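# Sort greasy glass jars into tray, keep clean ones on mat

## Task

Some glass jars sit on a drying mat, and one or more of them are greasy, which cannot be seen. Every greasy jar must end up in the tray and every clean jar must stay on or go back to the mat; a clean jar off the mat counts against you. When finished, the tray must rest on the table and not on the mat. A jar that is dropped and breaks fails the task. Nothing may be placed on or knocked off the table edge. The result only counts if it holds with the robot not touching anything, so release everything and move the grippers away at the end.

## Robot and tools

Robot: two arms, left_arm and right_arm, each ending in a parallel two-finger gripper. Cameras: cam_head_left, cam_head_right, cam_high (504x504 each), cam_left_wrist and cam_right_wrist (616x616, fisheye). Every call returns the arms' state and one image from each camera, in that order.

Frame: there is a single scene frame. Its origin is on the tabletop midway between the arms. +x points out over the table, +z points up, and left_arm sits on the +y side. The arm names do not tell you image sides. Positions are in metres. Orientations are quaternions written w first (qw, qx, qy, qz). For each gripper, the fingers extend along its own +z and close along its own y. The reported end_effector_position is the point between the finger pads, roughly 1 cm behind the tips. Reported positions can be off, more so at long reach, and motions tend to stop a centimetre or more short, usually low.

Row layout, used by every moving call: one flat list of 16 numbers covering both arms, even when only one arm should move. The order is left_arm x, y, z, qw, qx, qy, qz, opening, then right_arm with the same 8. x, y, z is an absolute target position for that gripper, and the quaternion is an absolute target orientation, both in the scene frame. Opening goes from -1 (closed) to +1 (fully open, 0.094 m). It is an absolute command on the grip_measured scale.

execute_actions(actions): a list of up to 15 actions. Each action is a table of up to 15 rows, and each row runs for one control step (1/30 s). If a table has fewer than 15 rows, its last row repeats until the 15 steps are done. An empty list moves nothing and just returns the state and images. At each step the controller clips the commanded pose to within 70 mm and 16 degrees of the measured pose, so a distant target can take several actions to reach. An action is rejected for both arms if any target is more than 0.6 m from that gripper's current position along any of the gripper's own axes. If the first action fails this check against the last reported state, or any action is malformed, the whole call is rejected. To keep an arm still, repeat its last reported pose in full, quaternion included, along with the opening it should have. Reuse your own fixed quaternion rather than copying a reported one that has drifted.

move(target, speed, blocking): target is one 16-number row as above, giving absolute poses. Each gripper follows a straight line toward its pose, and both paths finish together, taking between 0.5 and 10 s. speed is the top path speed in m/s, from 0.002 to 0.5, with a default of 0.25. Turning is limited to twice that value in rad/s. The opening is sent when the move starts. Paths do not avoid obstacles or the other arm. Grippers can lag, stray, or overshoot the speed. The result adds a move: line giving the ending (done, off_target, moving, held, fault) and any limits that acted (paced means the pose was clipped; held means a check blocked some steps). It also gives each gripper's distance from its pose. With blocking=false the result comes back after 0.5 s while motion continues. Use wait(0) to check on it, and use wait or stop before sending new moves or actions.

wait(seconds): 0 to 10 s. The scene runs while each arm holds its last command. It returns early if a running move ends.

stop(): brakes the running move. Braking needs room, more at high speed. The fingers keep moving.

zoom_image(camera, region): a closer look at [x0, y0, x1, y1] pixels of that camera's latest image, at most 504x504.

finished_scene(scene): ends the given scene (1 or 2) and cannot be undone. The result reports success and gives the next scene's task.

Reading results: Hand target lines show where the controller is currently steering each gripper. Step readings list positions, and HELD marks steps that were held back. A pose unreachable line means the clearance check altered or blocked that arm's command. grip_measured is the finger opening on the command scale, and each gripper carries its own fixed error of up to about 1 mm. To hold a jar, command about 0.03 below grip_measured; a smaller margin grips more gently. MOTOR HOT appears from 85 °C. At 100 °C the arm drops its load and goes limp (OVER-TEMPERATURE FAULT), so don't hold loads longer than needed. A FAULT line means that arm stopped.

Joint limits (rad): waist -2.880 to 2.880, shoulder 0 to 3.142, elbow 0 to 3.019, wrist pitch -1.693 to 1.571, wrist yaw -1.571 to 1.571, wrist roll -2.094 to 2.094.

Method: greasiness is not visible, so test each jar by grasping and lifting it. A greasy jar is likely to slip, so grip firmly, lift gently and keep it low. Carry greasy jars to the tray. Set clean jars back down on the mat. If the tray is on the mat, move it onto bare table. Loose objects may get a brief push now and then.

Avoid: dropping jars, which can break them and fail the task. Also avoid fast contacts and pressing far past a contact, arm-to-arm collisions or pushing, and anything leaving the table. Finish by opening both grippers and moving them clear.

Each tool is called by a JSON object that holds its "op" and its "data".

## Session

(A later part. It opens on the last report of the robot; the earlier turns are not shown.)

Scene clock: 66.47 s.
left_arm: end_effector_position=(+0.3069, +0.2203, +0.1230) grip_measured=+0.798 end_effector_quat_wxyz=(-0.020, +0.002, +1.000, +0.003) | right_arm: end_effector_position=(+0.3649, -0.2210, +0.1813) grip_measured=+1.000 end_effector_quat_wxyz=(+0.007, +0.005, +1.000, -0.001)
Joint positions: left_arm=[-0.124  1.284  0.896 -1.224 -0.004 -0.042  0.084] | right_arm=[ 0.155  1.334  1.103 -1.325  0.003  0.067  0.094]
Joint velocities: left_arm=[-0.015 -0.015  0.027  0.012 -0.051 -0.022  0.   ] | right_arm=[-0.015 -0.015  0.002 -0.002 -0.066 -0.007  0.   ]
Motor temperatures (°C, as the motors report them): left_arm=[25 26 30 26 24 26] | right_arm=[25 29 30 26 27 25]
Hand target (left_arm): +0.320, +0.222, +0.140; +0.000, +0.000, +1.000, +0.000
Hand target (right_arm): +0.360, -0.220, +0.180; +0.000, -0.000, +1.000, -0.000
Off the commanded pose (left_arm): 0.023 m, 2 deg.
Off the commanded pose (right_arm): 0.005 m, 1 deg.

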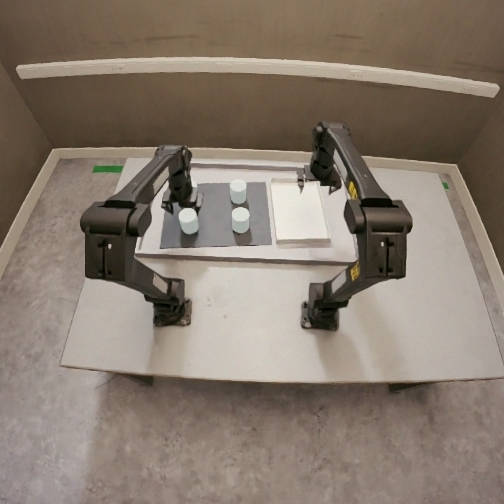

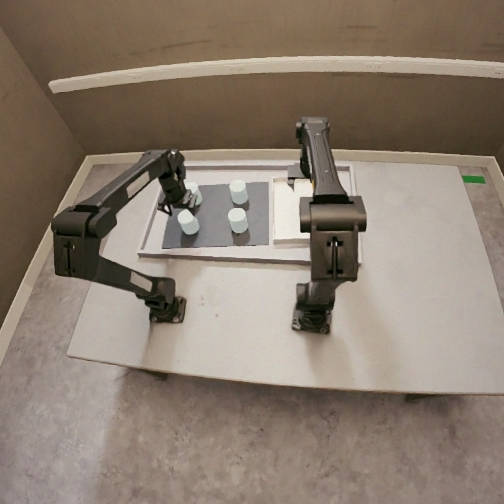

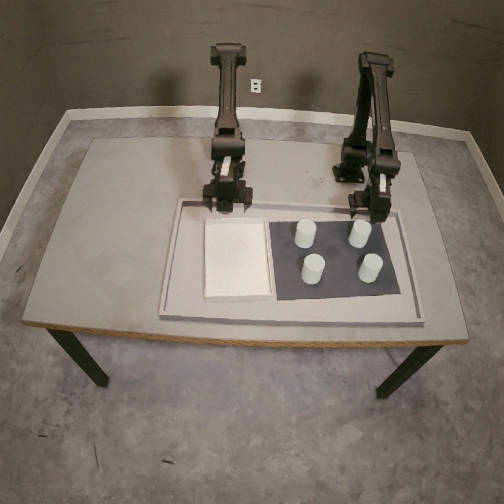

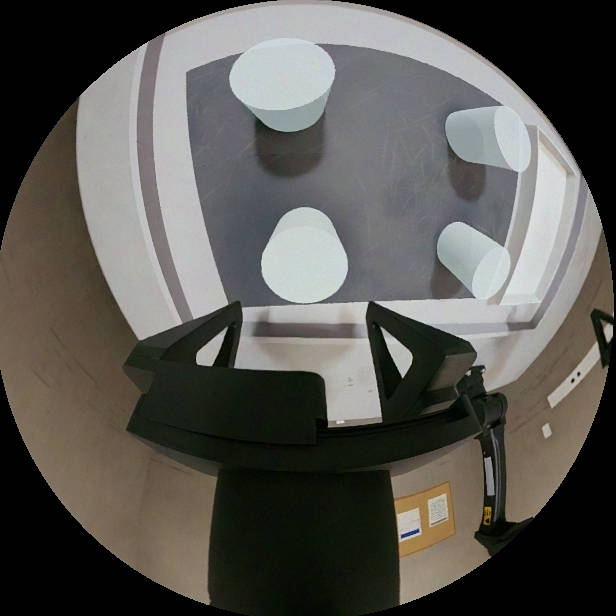

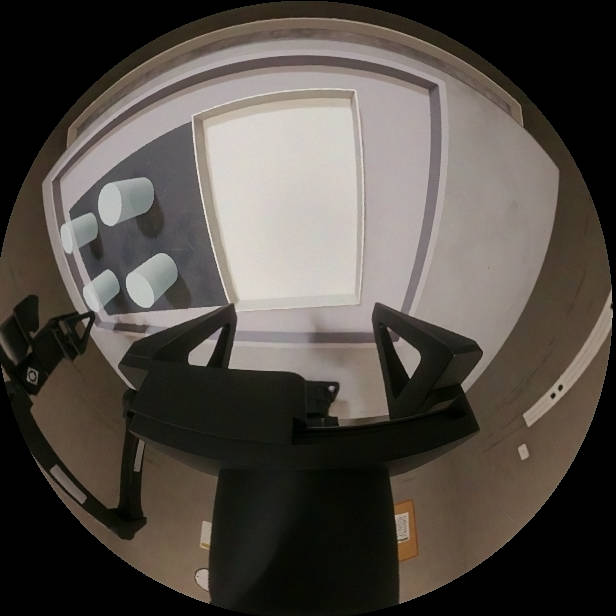

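{"op": "move", "data": {"target": [0.335,0.028,0.15,0,0.300,0.954,0,0.8,0.27,-0.40,0.2,0,-0.2,0.98,0,1.0], "speed": 0.2}}

{"op": "move", "data": {"target": [0.3325,0.028,0.105,0,0.300,0.954,0,0.8,0.27,-0.40,0.2,0,-0.2,0.98,0,1.0], "speed": 0.1}}

Scene clock: 68.77 s.
left_arm: end_effector_position=(+0.3212, +0.0393, +0.1389) grip_measured=+0.798 end_effector_quat_wxyz=(-0.012, +0.292, +0.956, +0.002) | right_arm: end_effector_position=(+0.2744, -0.4001, +0.1973) grip_measured=+1.000 end_effector_quat_wxyz=(-0.001, -0.197, +0.980, -0.002)
Joint positions: left_arm=[-0.602  1.432  1.084 -1.247  0.001  0.069  0.084] | right_arm=[-0.409  1.201  1.03  -1.4    0.004 -0.904  0.094]
Joint velocities: left_arm=[ 0.015 -0.005 -0.012  0.012  0.051 -0.022 -0.001] | right_arm=[-0.015 -0.015 -0.012 -0.002  0.081  0.066  0.   ]
Motor temperatures (°C, as the motors report them): left_arm=[25 26 30 26 24 26] | right_arm=[25 29 30 26 27 25]
Hand target (left_arm): +0.333, +0.028, +0.151; +0.000, +0.300, +0.954, -0.002
Hand target (right_arm): +0.269, -0.399, +0.200; -0.004, -0.200, +0.980, +0.001
Off the commanded pose (left_arm): 0.021 m, 2 deg.
Off the commanded pose (right_arm): 0.005 m, 0 deg.
move: off_target (left_arm)

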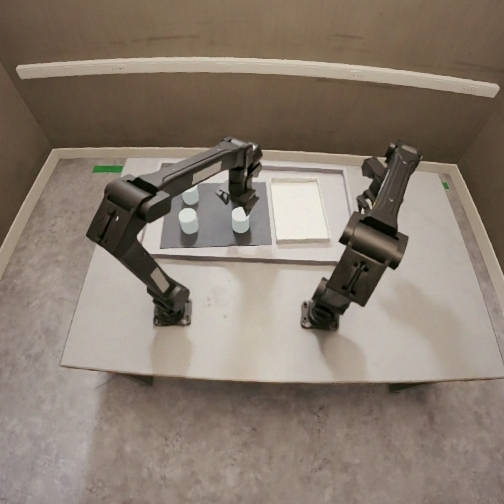

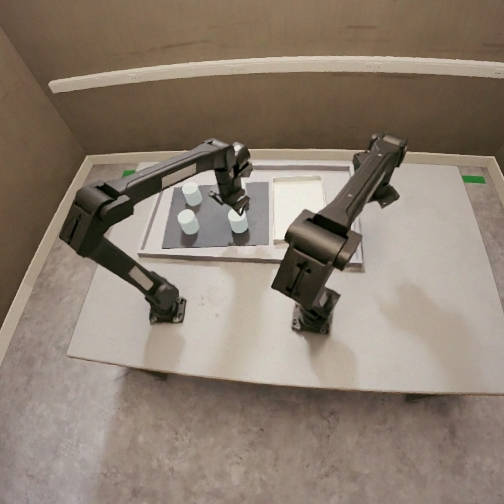

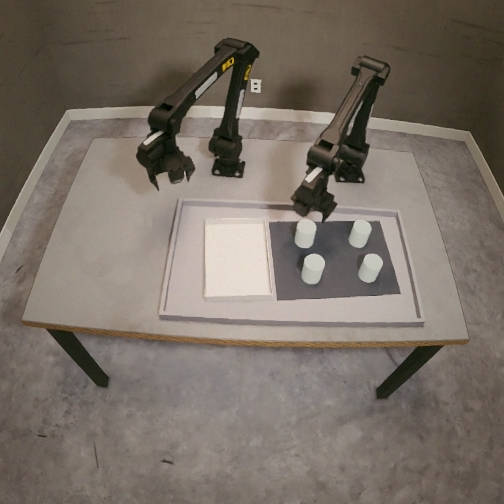

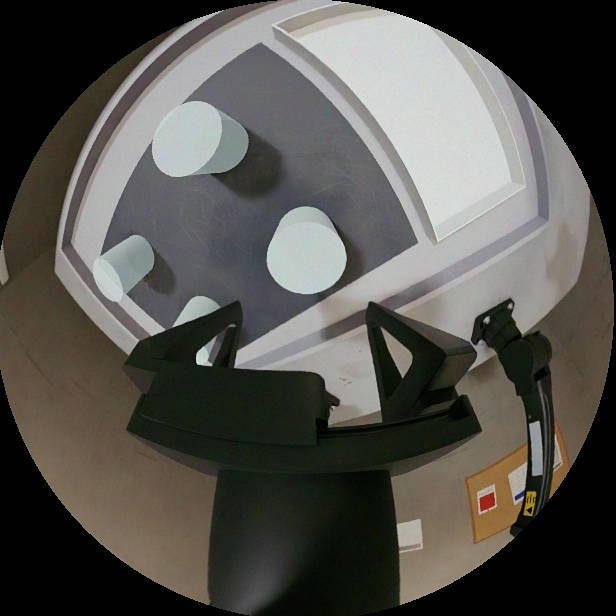

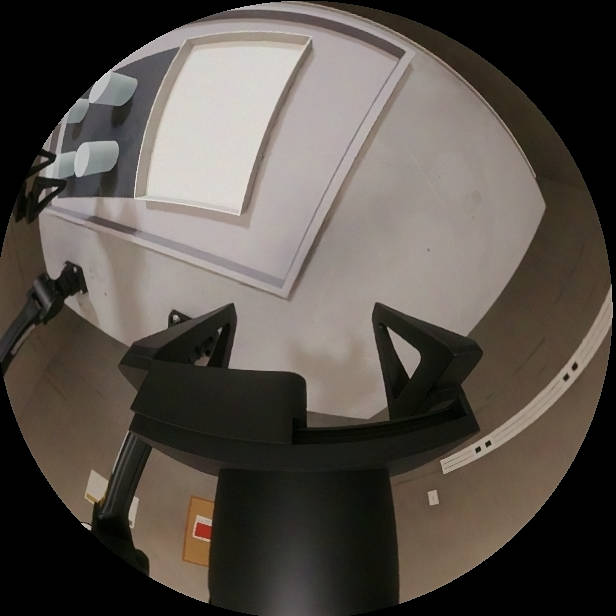

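Scene clock: 69.57 s.
left_arm: end_effector_position=(+0.3322, +0.0330, +0.1073) grip_measured=+0.798 end_effector_quat_wxyz=(-0.003, +0.292, +0.956, +0.000) | right_arm: end_effector_position=(+0.2745, -0.3999, +0.1973) grip_measured=+1.000 end_effector_quat_wxyz=(-0.001, -0.200, +0.980, -0.001)
Joint positions: left_arm=[-0.602  1.486  1.053 -1.143  0.001  0.069  0.084] | right_arm=[-0.409  1.201  1.03  -1.4    0.003 -0.909  0.094]
Joint velocities: left_arm=[ 0.005  0.024 -0.007 -0.002  0.037  0.037 -0.   ] | right_arm=[-0.005  0.005 -0.007 -0.007  0.007 -0.007  0.   ]
Motor temperatures (°C, as the motors report them): left_arm=[25 26 30 26 24 26] | right_arm=[25 29 30 26 27 25]
Hand target (left_arm): +0.333, +0.028, +0.105; -0.000, +0.300, +0.954, +0.000
Hand target (right_arm): +0.270, -0.400, +0.200; -0.000, -0.200, +0.980, +0.000
Off the commanded pose (left_arm): 0.005 m, 1 deg.
Off the commanded pose (right_arm): 0.005 m, 0 deg.
move: done

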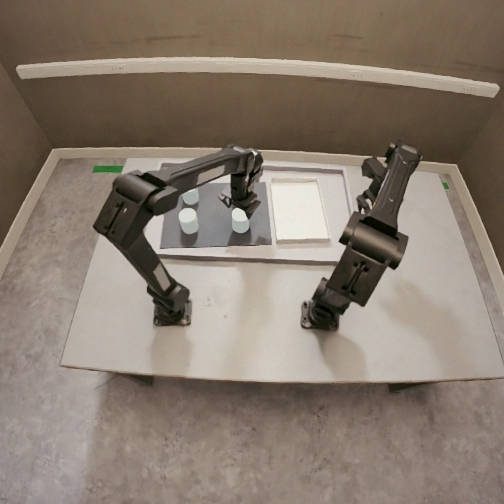

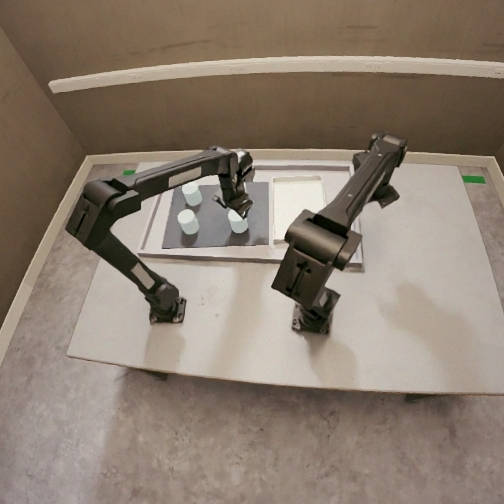

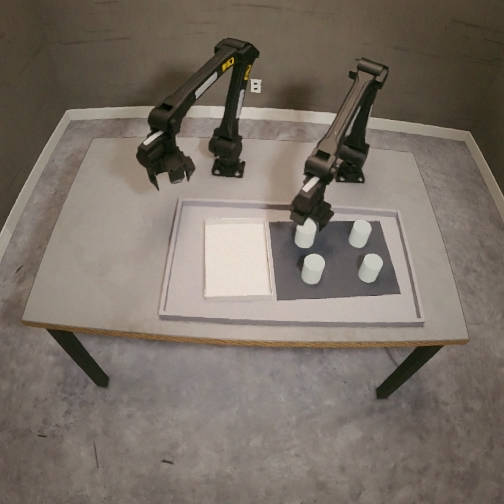

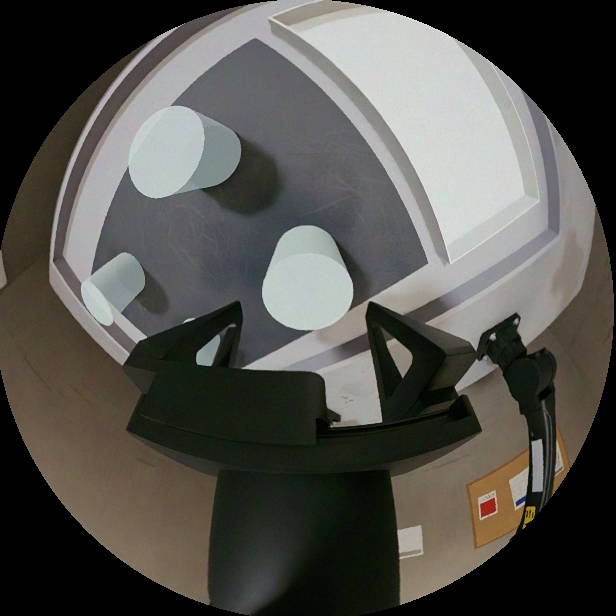

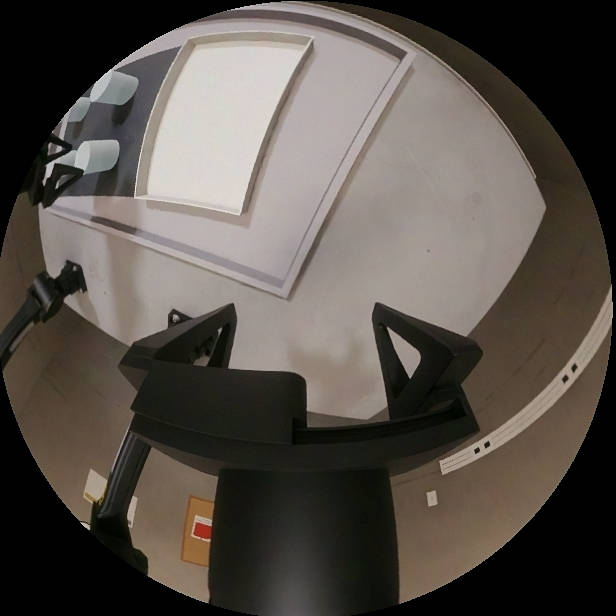

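{"op": "move", "data": {"target": [0.3325,0.028,0.081,0,0.300,0.954,0,0.8,0.27,-0.40,0.2,0,-0.2,0.98,0,1.0], "speed": 0.05}}

{"op": "execute_actions", "data": {"actions": [[[0.3325,0.028,0.081,0,0.300,0.954,0,0.7,0.27,-0.40,0.2,0,-0.2,0.98,0,1.0],[0.3325,0.028,0.081,0,0.300,0.954,0,0.7,0.27,-0.40,0.2,0,-0.2,0.98,0,1.0],[0.3325,0.028,0.081,0,0.300,0.954,0,0.7,0.27,-0.40,0.2,0,-0.2,0.98,0,1.0],[0.3325,0.028,0.081,0,0.300,0.954,0,0.65,0.27,-0.40,0.2,0,-0.2,0.98,0,1.0],[0.3325,0.028,0.081,0,0.300,0.954,0,0.65,0.27,-0.40,0.2,0,-0.2,0.98,0,1.0],[0.3325,0.028,0.081,0,0.300,0.954,0,0.65,0.27,-0.40,0.2,0,-0.2,0.98,0,1.0],[0.3325,0.028,0.081,0,0.300,0.954,0,0.6,0.27,-0.40,0.2,0,-0.2,0.98,0,1.0]]]}}

Scene clock: 70.63 s.
left_arm: end_effector_position=(+0.3329, +0.0326, +0.0852) grip_measured=+0.798 end_effector_quat_wxyz=(-0.000, +0.292, +0.956, -0.000) | right_arm: end_effector_position=(+0.2745, -0.3999, +0.1973) grip_measured=+1.000 end_effector_quat_wxyz=(-0.001, -0.200, +0.980, -0.001)
Joint positions: left_arm=[-0.602  1.512  1.017 -1.076  0.001  0.069  0.084] | right_arm=[-0.409  1.201  1.03  -1.4    0.003 -0.91   0.094]
Joint velocities: left_arm=[ 0.015 -0.015  0.017  0.017  0.051 -0.007  0.   ] | right_arm=[ 0.005 -0.005 -0.007 -0.007 -0.007 -0.022  0.   ]
Motor temperatures (°C, as the motors report them): left_arm=[25 26 30 26 24 26] | right_arm=[25 29 30 26 27 25]
Hand target (left_arm): +0.333, +0.028, +0.081; +0.000, +0.300, +0.954, -0.000
Hand target (right_arm): +0.270, -0.400, +0.200; -0.000, -0.200, +0.980, +0.000
Off the commanded pose (left_arm): 0.006 m, 1 deg.
Off the commanded pose (right_arm): 0.005 m, 0 deg.
move: done

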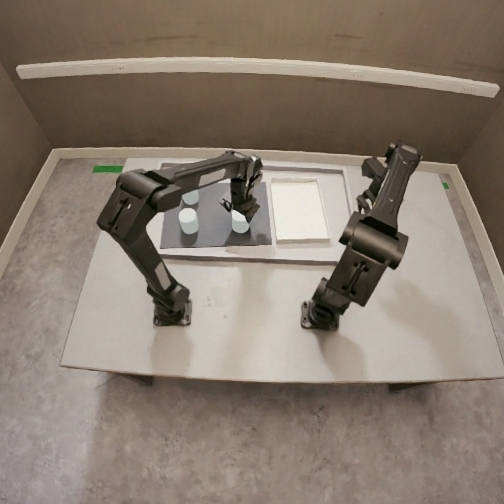

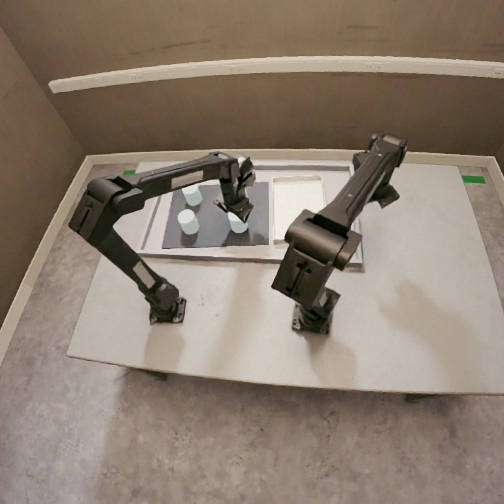

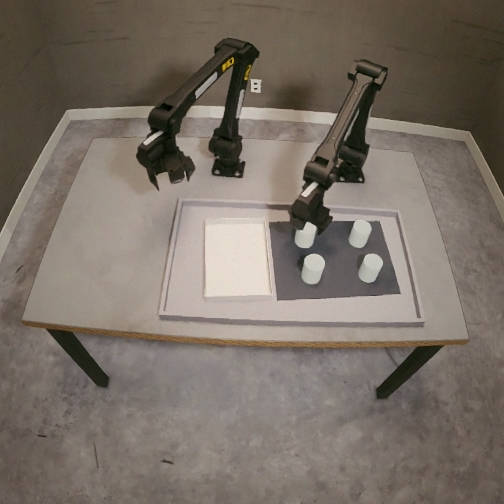

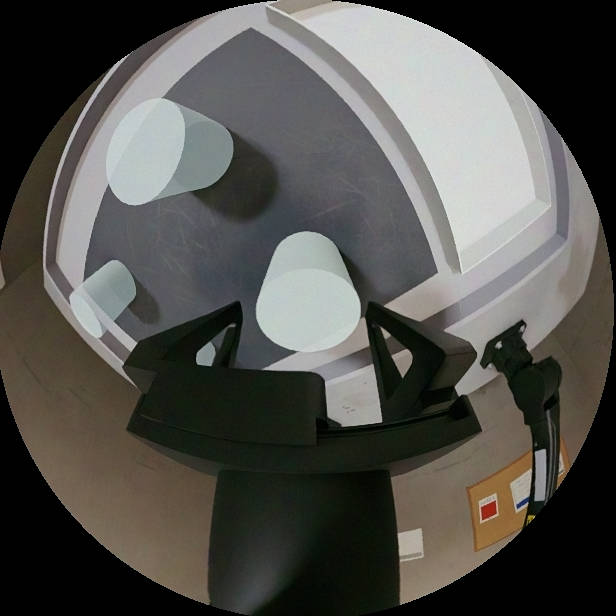

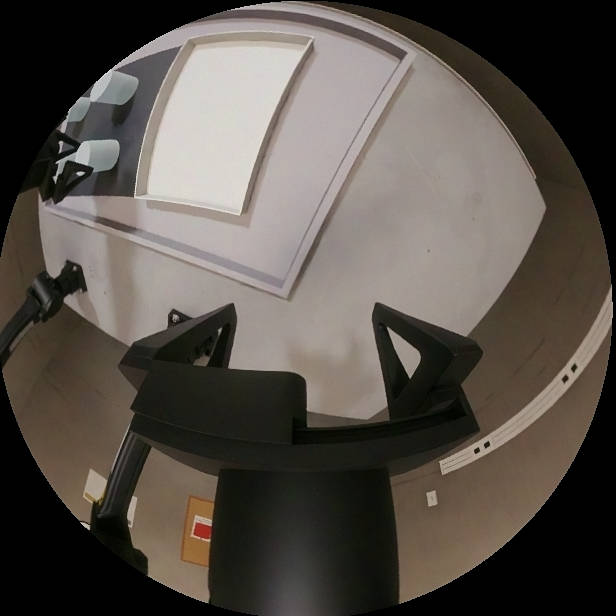

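Scene clock: 71.13 s.
left_arm: end_effector_position=(+0.3329, +0.0326, +0.0852) grip_measured=+0.602 end_effector_quat_wxyz=(-0.000, +0.292, +0.956, -0.000) | right_arm: end_effector_position=(+0.2745, -0.3999, +0.1973) grip_measured=+1.000 end_effector_quat_wxyz=(-0.001, -0.200, +0.980, -0.001)
Joint positions: left_arm=[-0.602  1.512  1.017 -1.076  0.001  0.069  0.075] | right_arm=[-0.409  1.201  1.03  -1.4    0.003 -0.91   0.094]
Joint velocities: left_arm=[ 0.005 -0.005  0.012 -0.002 -0.037  0.007 -0.   ] | right_arm=[-0.015 -0.015  0.002 -0.022 -0.066 -0.007  0.   ]
Motor temperatures (°C, as the motors report them): left_arm=[25 26 30 26 24 26] | right_arm=[25 29 30 26 27 25]
Hand target (left_arm): +0.332, +0.028, +0.081; -0.000, +0.300, +0.954, -0.000
Hand target (right_arm): +0.270, -0.400, +0.200; -0.000, -0.200, +0.980, +0.000
Off the commanded pose (left_arm): 0.006 m, 1 deg.
Off the commanded pose (right_arm): 0.005 m, 0 deg.
Step readings (end_effector_position):
0: left_arm (+0.3329, +0.0326, +0.0852) | right_arm (+0.2745, -0.3999, +0.1973)
1: left_arm (+0.3329, +0.0326, +0.0852) | right_arm (+0.2745, -0.3999, +0.1973)
2: left_arm (+0.3329, +0.0326, +0.0852) | right_arm (+0.2745, -0.3999, +0.1973)
4: left_arm (+0.3329, +0.0326, +0.0852) | right_arm (+0.2745, -0.3999, +0.1973)
8: left_arm (+0.3329, +0.0326, +0.0852) | right_arm (+0.2745, -0.3999, +0.1973)
15: end_effector_position above

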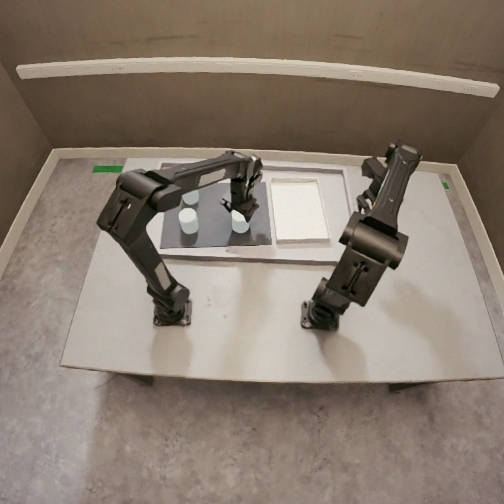

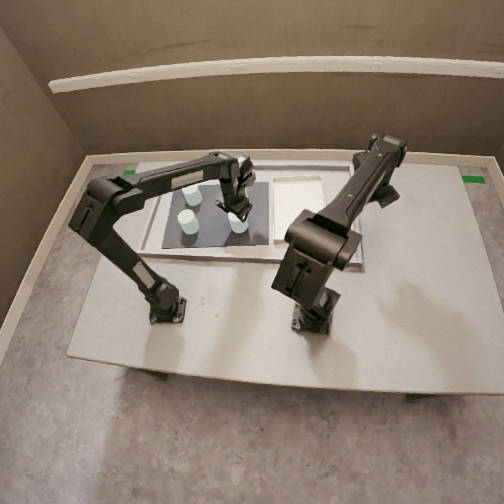

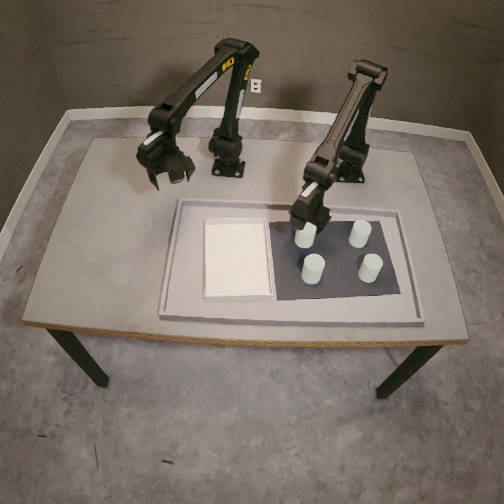

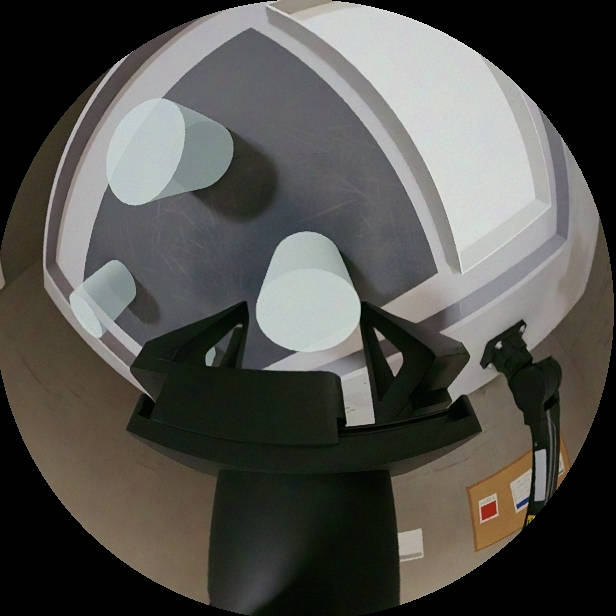

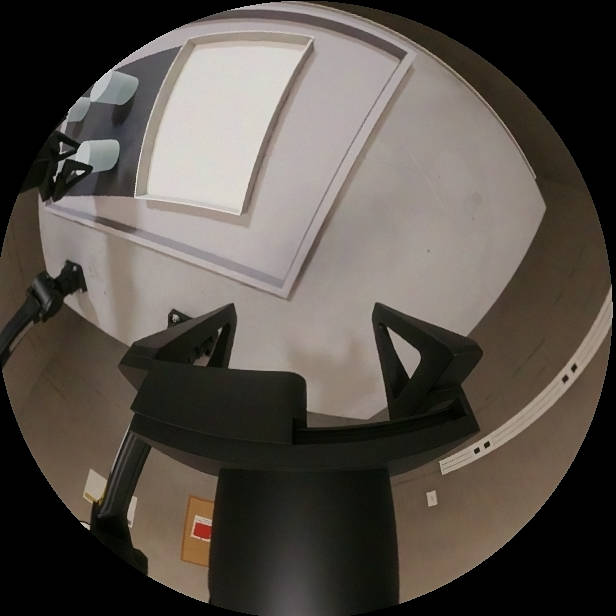

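{"op": "move", "data": {"target": [0.345,0.048,0.081,0,0.272,0.962,0,0.6,0.27,-0.40,0.2,0,-0.2,0.98,0,1.0], "speed": 0.025}}

{"op": "zoom_image", "data": {"camera": "cam_left_wrist", "region": [200, 200, 410, 390]}}

{"op": "zoom_image", "data": {"camera": "cam_high", "region": [260, 180, 400, 300]}}

Scene clock: 72.40 s.
left_arm: end_effector_position=(+0.3390, +0.0436, +0.0852) grip_measured=+0.602 end_effector_quat_wxyz=(-0.000, +0.277, +0.961, -0.000) | right_arm: end_effector_position=(+0.2745, -0.3999, +0.1973) grip_measured=+1.000 end_effector_quat_wxyz=(-0.001, -0.200, +0.980, -0.001)
Joint positions: left_arm=[-0.571  1.512  1.017 -1.076  0.001  0.069  0.075] | right_arm=[-0.409  1.201  1.03  -1.4    0.003 -0.91   0.094]
Joint velocities: left_arm=[-0.034  0.005 -0.007  0.002 -0.007 -0.081 -0.   ] | right_arm=[ 0.005 -0.005 -0.007 -0.012 -0.081 -0.051  0.   ]
Motor temperatures (°C, as the motors report them): left_arm=[25 26 30 26 24 26] | right_arm=[25 29 30 26 27 25]
Hand target (left_arm): +0.345, +0.048, +0.081; +0.000, +0.272, +0.962, +0.000
Hand target (right_arm): +0.270, -0.400, +0.200; -0.000, -0.200, +0.980, +0.000
Off the commanded pose (left_arm): 0.009 m, 1 deg.
Off the commanded pose (right_arm): 0.005 m, 0 deg.
move: done

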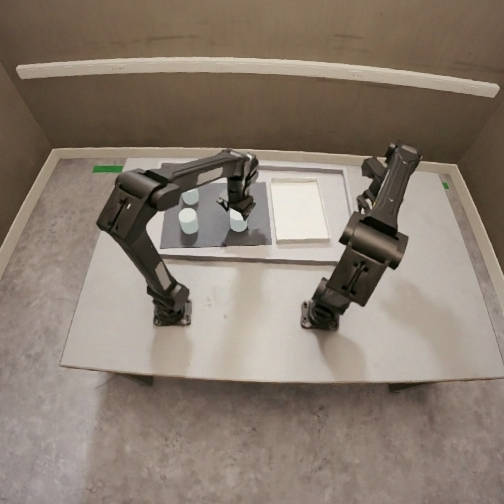

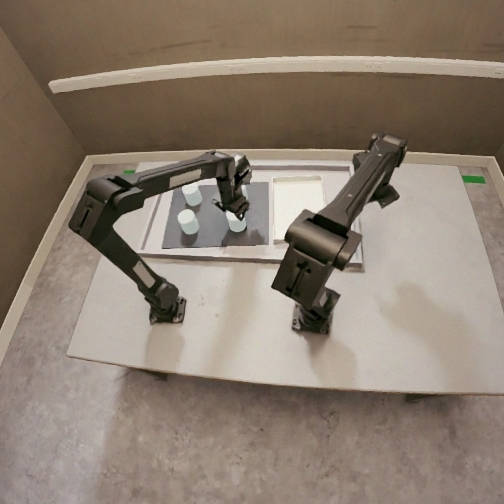

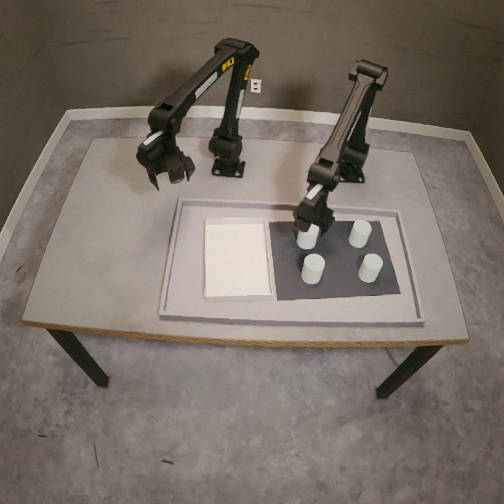

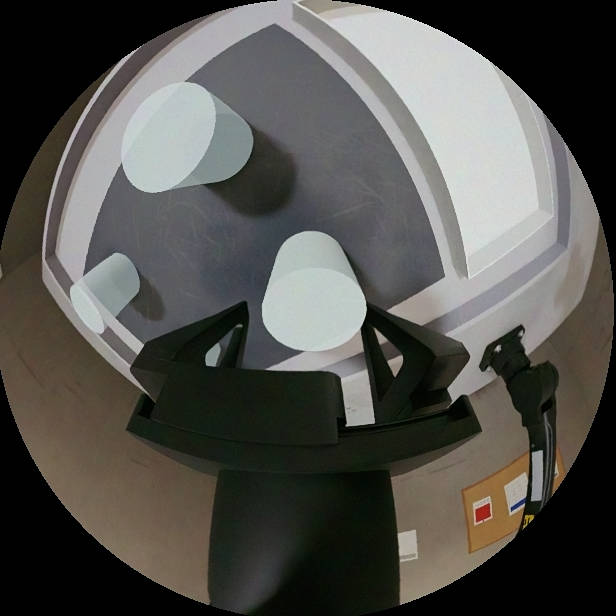

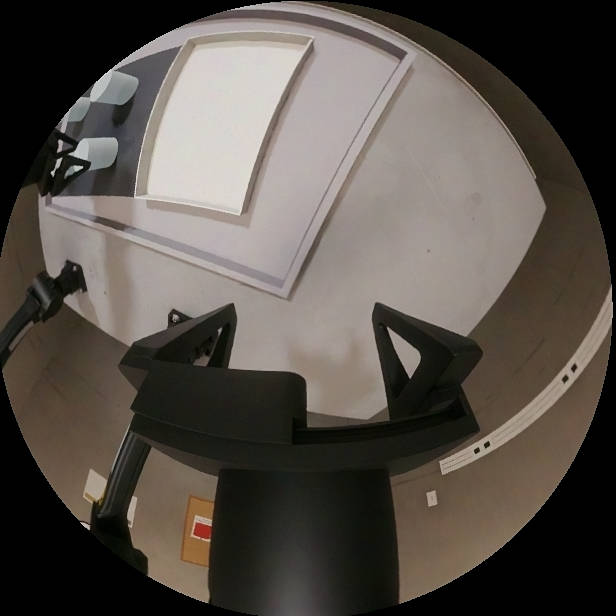

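Region (200, 200, 410, 390) of cam_left_wrist's 616x616 image, scaled by 2.400, with more detail than that image has; it fills the top 456 rows of this view, and the rest is white.

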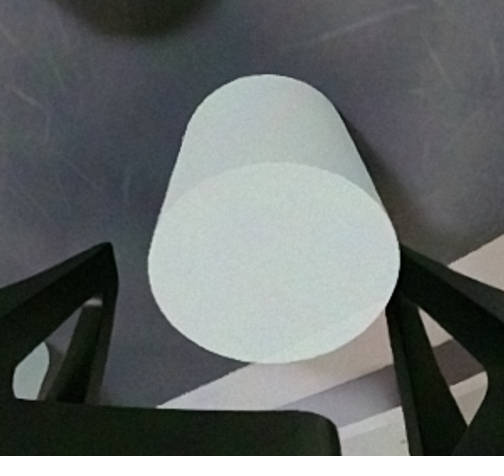

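Region (260, 180, 400, 300) of cam_high's 504x504 image, scaled by 3.600, with more detail than that image has; it fills the top 432 rows of this view, and the rest is white.

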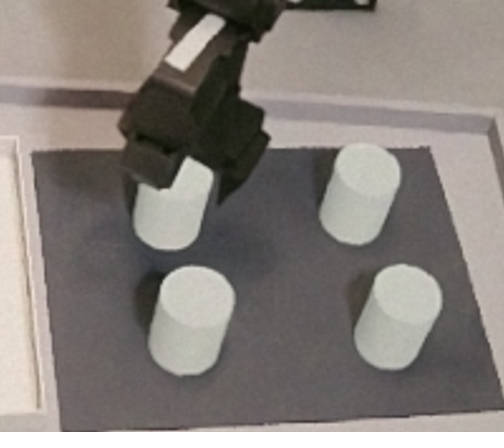

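{"op": "move", "data": {"target": [0.350,0.0565,0.081,0,0.260,0.966,0,0.6,0.27,-0.40,0.2,0,-0.2,0.98,0,1.0], "speed": 0.025}}

{"op": "zoom_image", "data": {"camera": "cam_left_wrist", "region": [200, 200, 410, 390]}}

{"op": "zoom_image", "data": {"camera": "cam_high", "region": [260, 180, 400, 300]}}

Scene clock: 73.53 s.
left_arm: end_effector_position=(+0.3437, +0.0525, +0.0852) grip_measured=+0.602 end_effector_quat_wxyz=(-0.000, +0.265, +0.964, -0.000) | right_arm: end_effector_position=(+0.2745, -0.3999, +0.1973) grip_measured=+1.000 end_effector_quat_wxyz=(-0.001, -0.200, +0.980, -0.001)
Joint positions: left_arm=[-0.546  1.512  1.017 -1.076  0.001  0.069  0.075] | right_arm=[-0.409  1.201  1.03  -1.4    0.003 -0.91   0.094]
Joint velocities: left_arm=[ 0.005 -0.015 -0.002 -0.022 -0.007  0.022  0.   ] | right_arm=[ 0.005  0.005  0.017 -0.007  0.066  0.081  0.   ]
Motor temperatures (°C, as the motors report them): left_arm=[25 26 30 26 24 26] | right_arm=[25 28 31 26 27 25]
Hand target (left_arm): +0.350, +0.056, +0.081; +0.000, +0.260, +0.966, +0.000
Hand target (right_arm): +0.270, -0.400, +0.200; -0.000, -0.200, +0.980, +0.000
Off the commanded pose (left_arm): 0.009 m, 1 deg.
Off the commanded pose (right_arm): 0.005 m, 0 deg.
move: done

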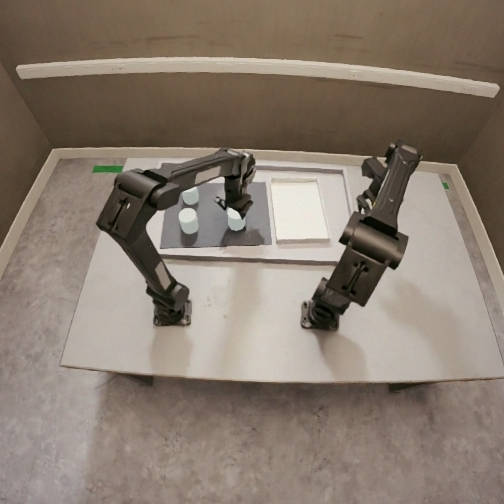

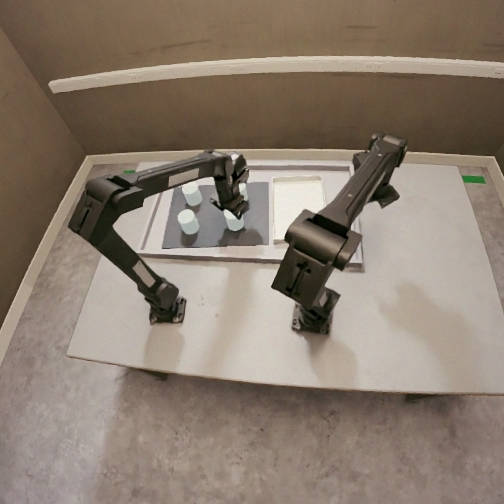

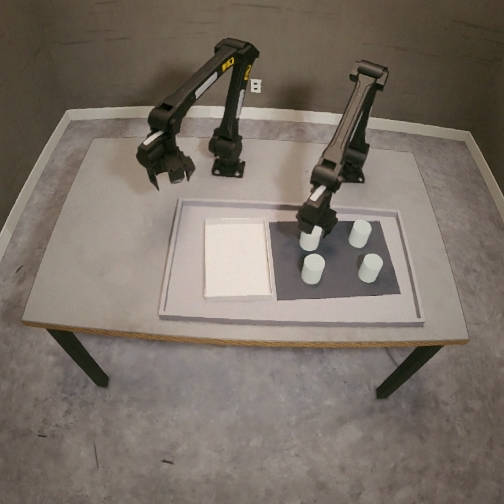

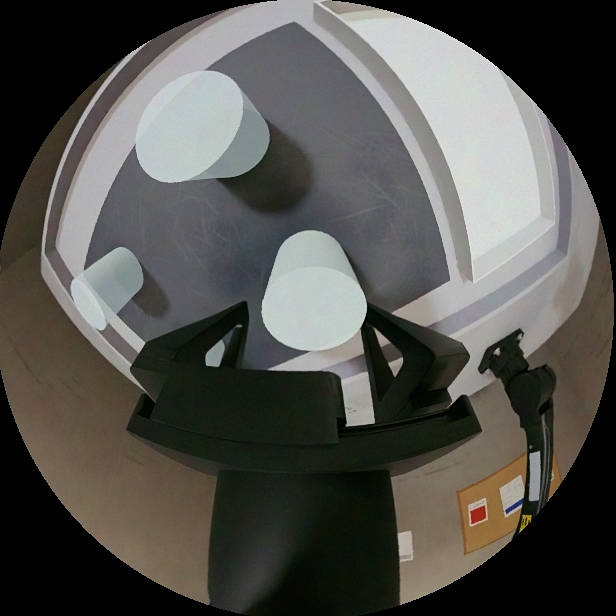

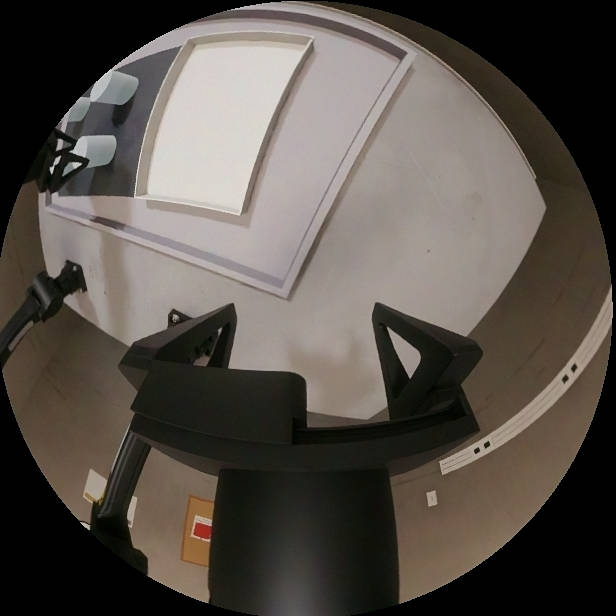

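Region (200, 200, 410, 390) of cam_left_wrist's 616x616 image, scaled by 2.400, with more detail than that image has; it fills the top 456 rows of this view, and the rest is white.

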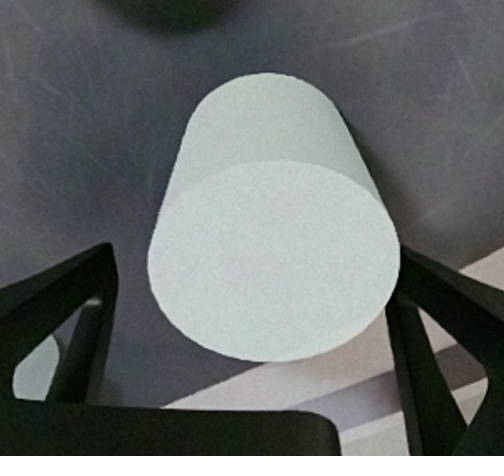

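Region (260, 180, 400, 300) of cam_high's 504x504 image, scaled by 3.600, with more detail than that image has; it fills the top 432 rows of this view, and the rest is white.

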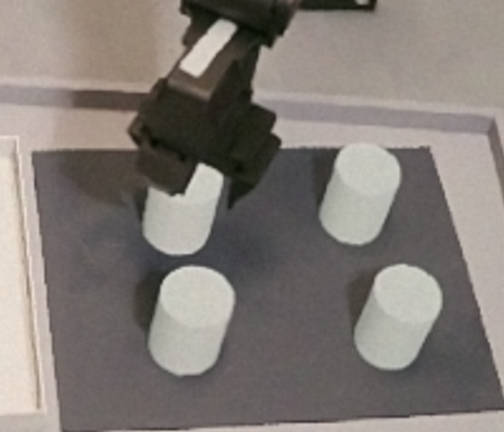

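{"op": "move", "data": {"target": [0.341,0.040,0.045,0,0.272,0.962,0,1.0,0.27,-0.40,0.2,0,-0.2,0.98,0,1.0], "speed": 0.05}}

Scene clock: 74.83 s.
left_arm: end_effector_position=(+0.3428, +0.0458, +0.0496) grip_measured=+1.000 end_effector_quat_wxyz=(+0.000, +0.269, +0.963, -0.001) | right_arm: end_effector_position=(+0.2745, -0.3999, +0.1973) grip_measured=+1.000 end_effector_quat_wxyz=(-0.001, -0.200, +0.980, -0.001)
Joint positions: left_arm=[-0.562  1.569  0.975 -0.976  0.001  0.061  0.094] | right_arm=[-0.409  1.201  1.03  -1.4    0.003 -0.91   0.094]
Joint velocities: left_arm=[-0.005  0.005 -0.012 -0.012 -0.051 -0.007  0.   ] | right_arm=[ 0.015  0.005 -0.007 -0.007  0.022  0.007  0.   ]
Motor temperatures (°C, as the motors report them): left_arm=[25 26 30 26 24 26] | right_arm=[25 28 31 26 27 25]
Hand target (left_arm): +0.341, +0.040, +0.045; -0.000, +0.272, +0.962, -0.000
Hand target (right_arm): +0.270, -0.400, +0.200; -0.000, -0.200, +0.980, +0.000
Off the commanded pose (left_arm): 0.008 m, 0 deg.
Off the commanded pose (right_arm): 0.005 m, 0 deg.
move: done

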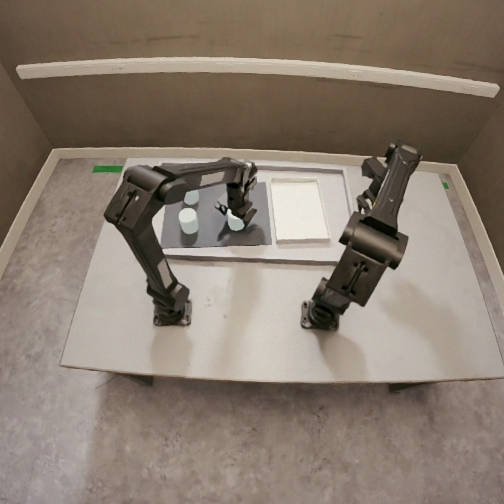

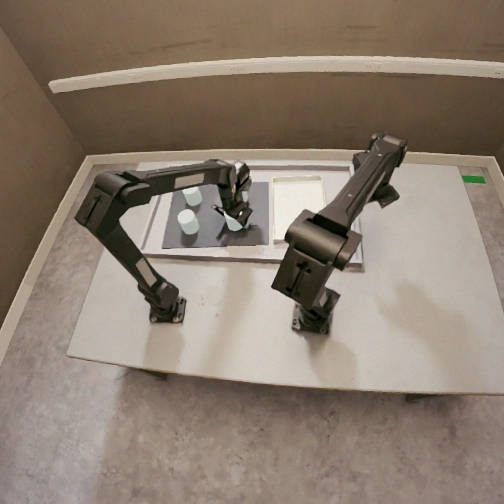

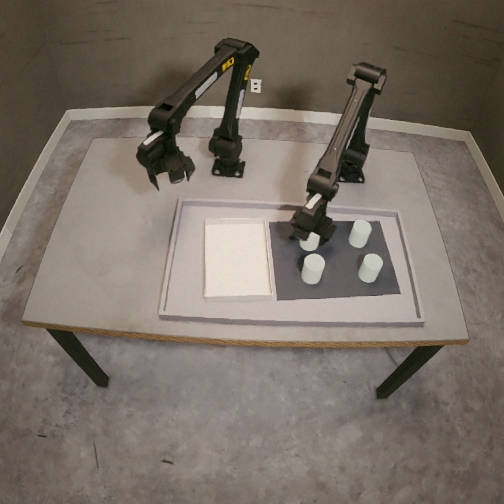

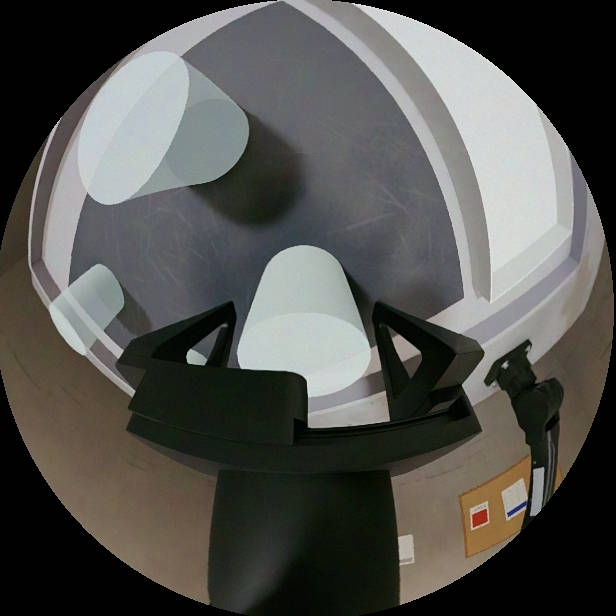

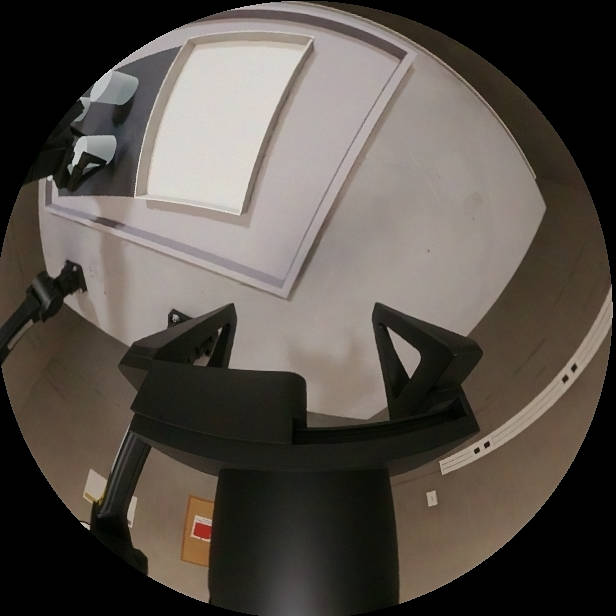

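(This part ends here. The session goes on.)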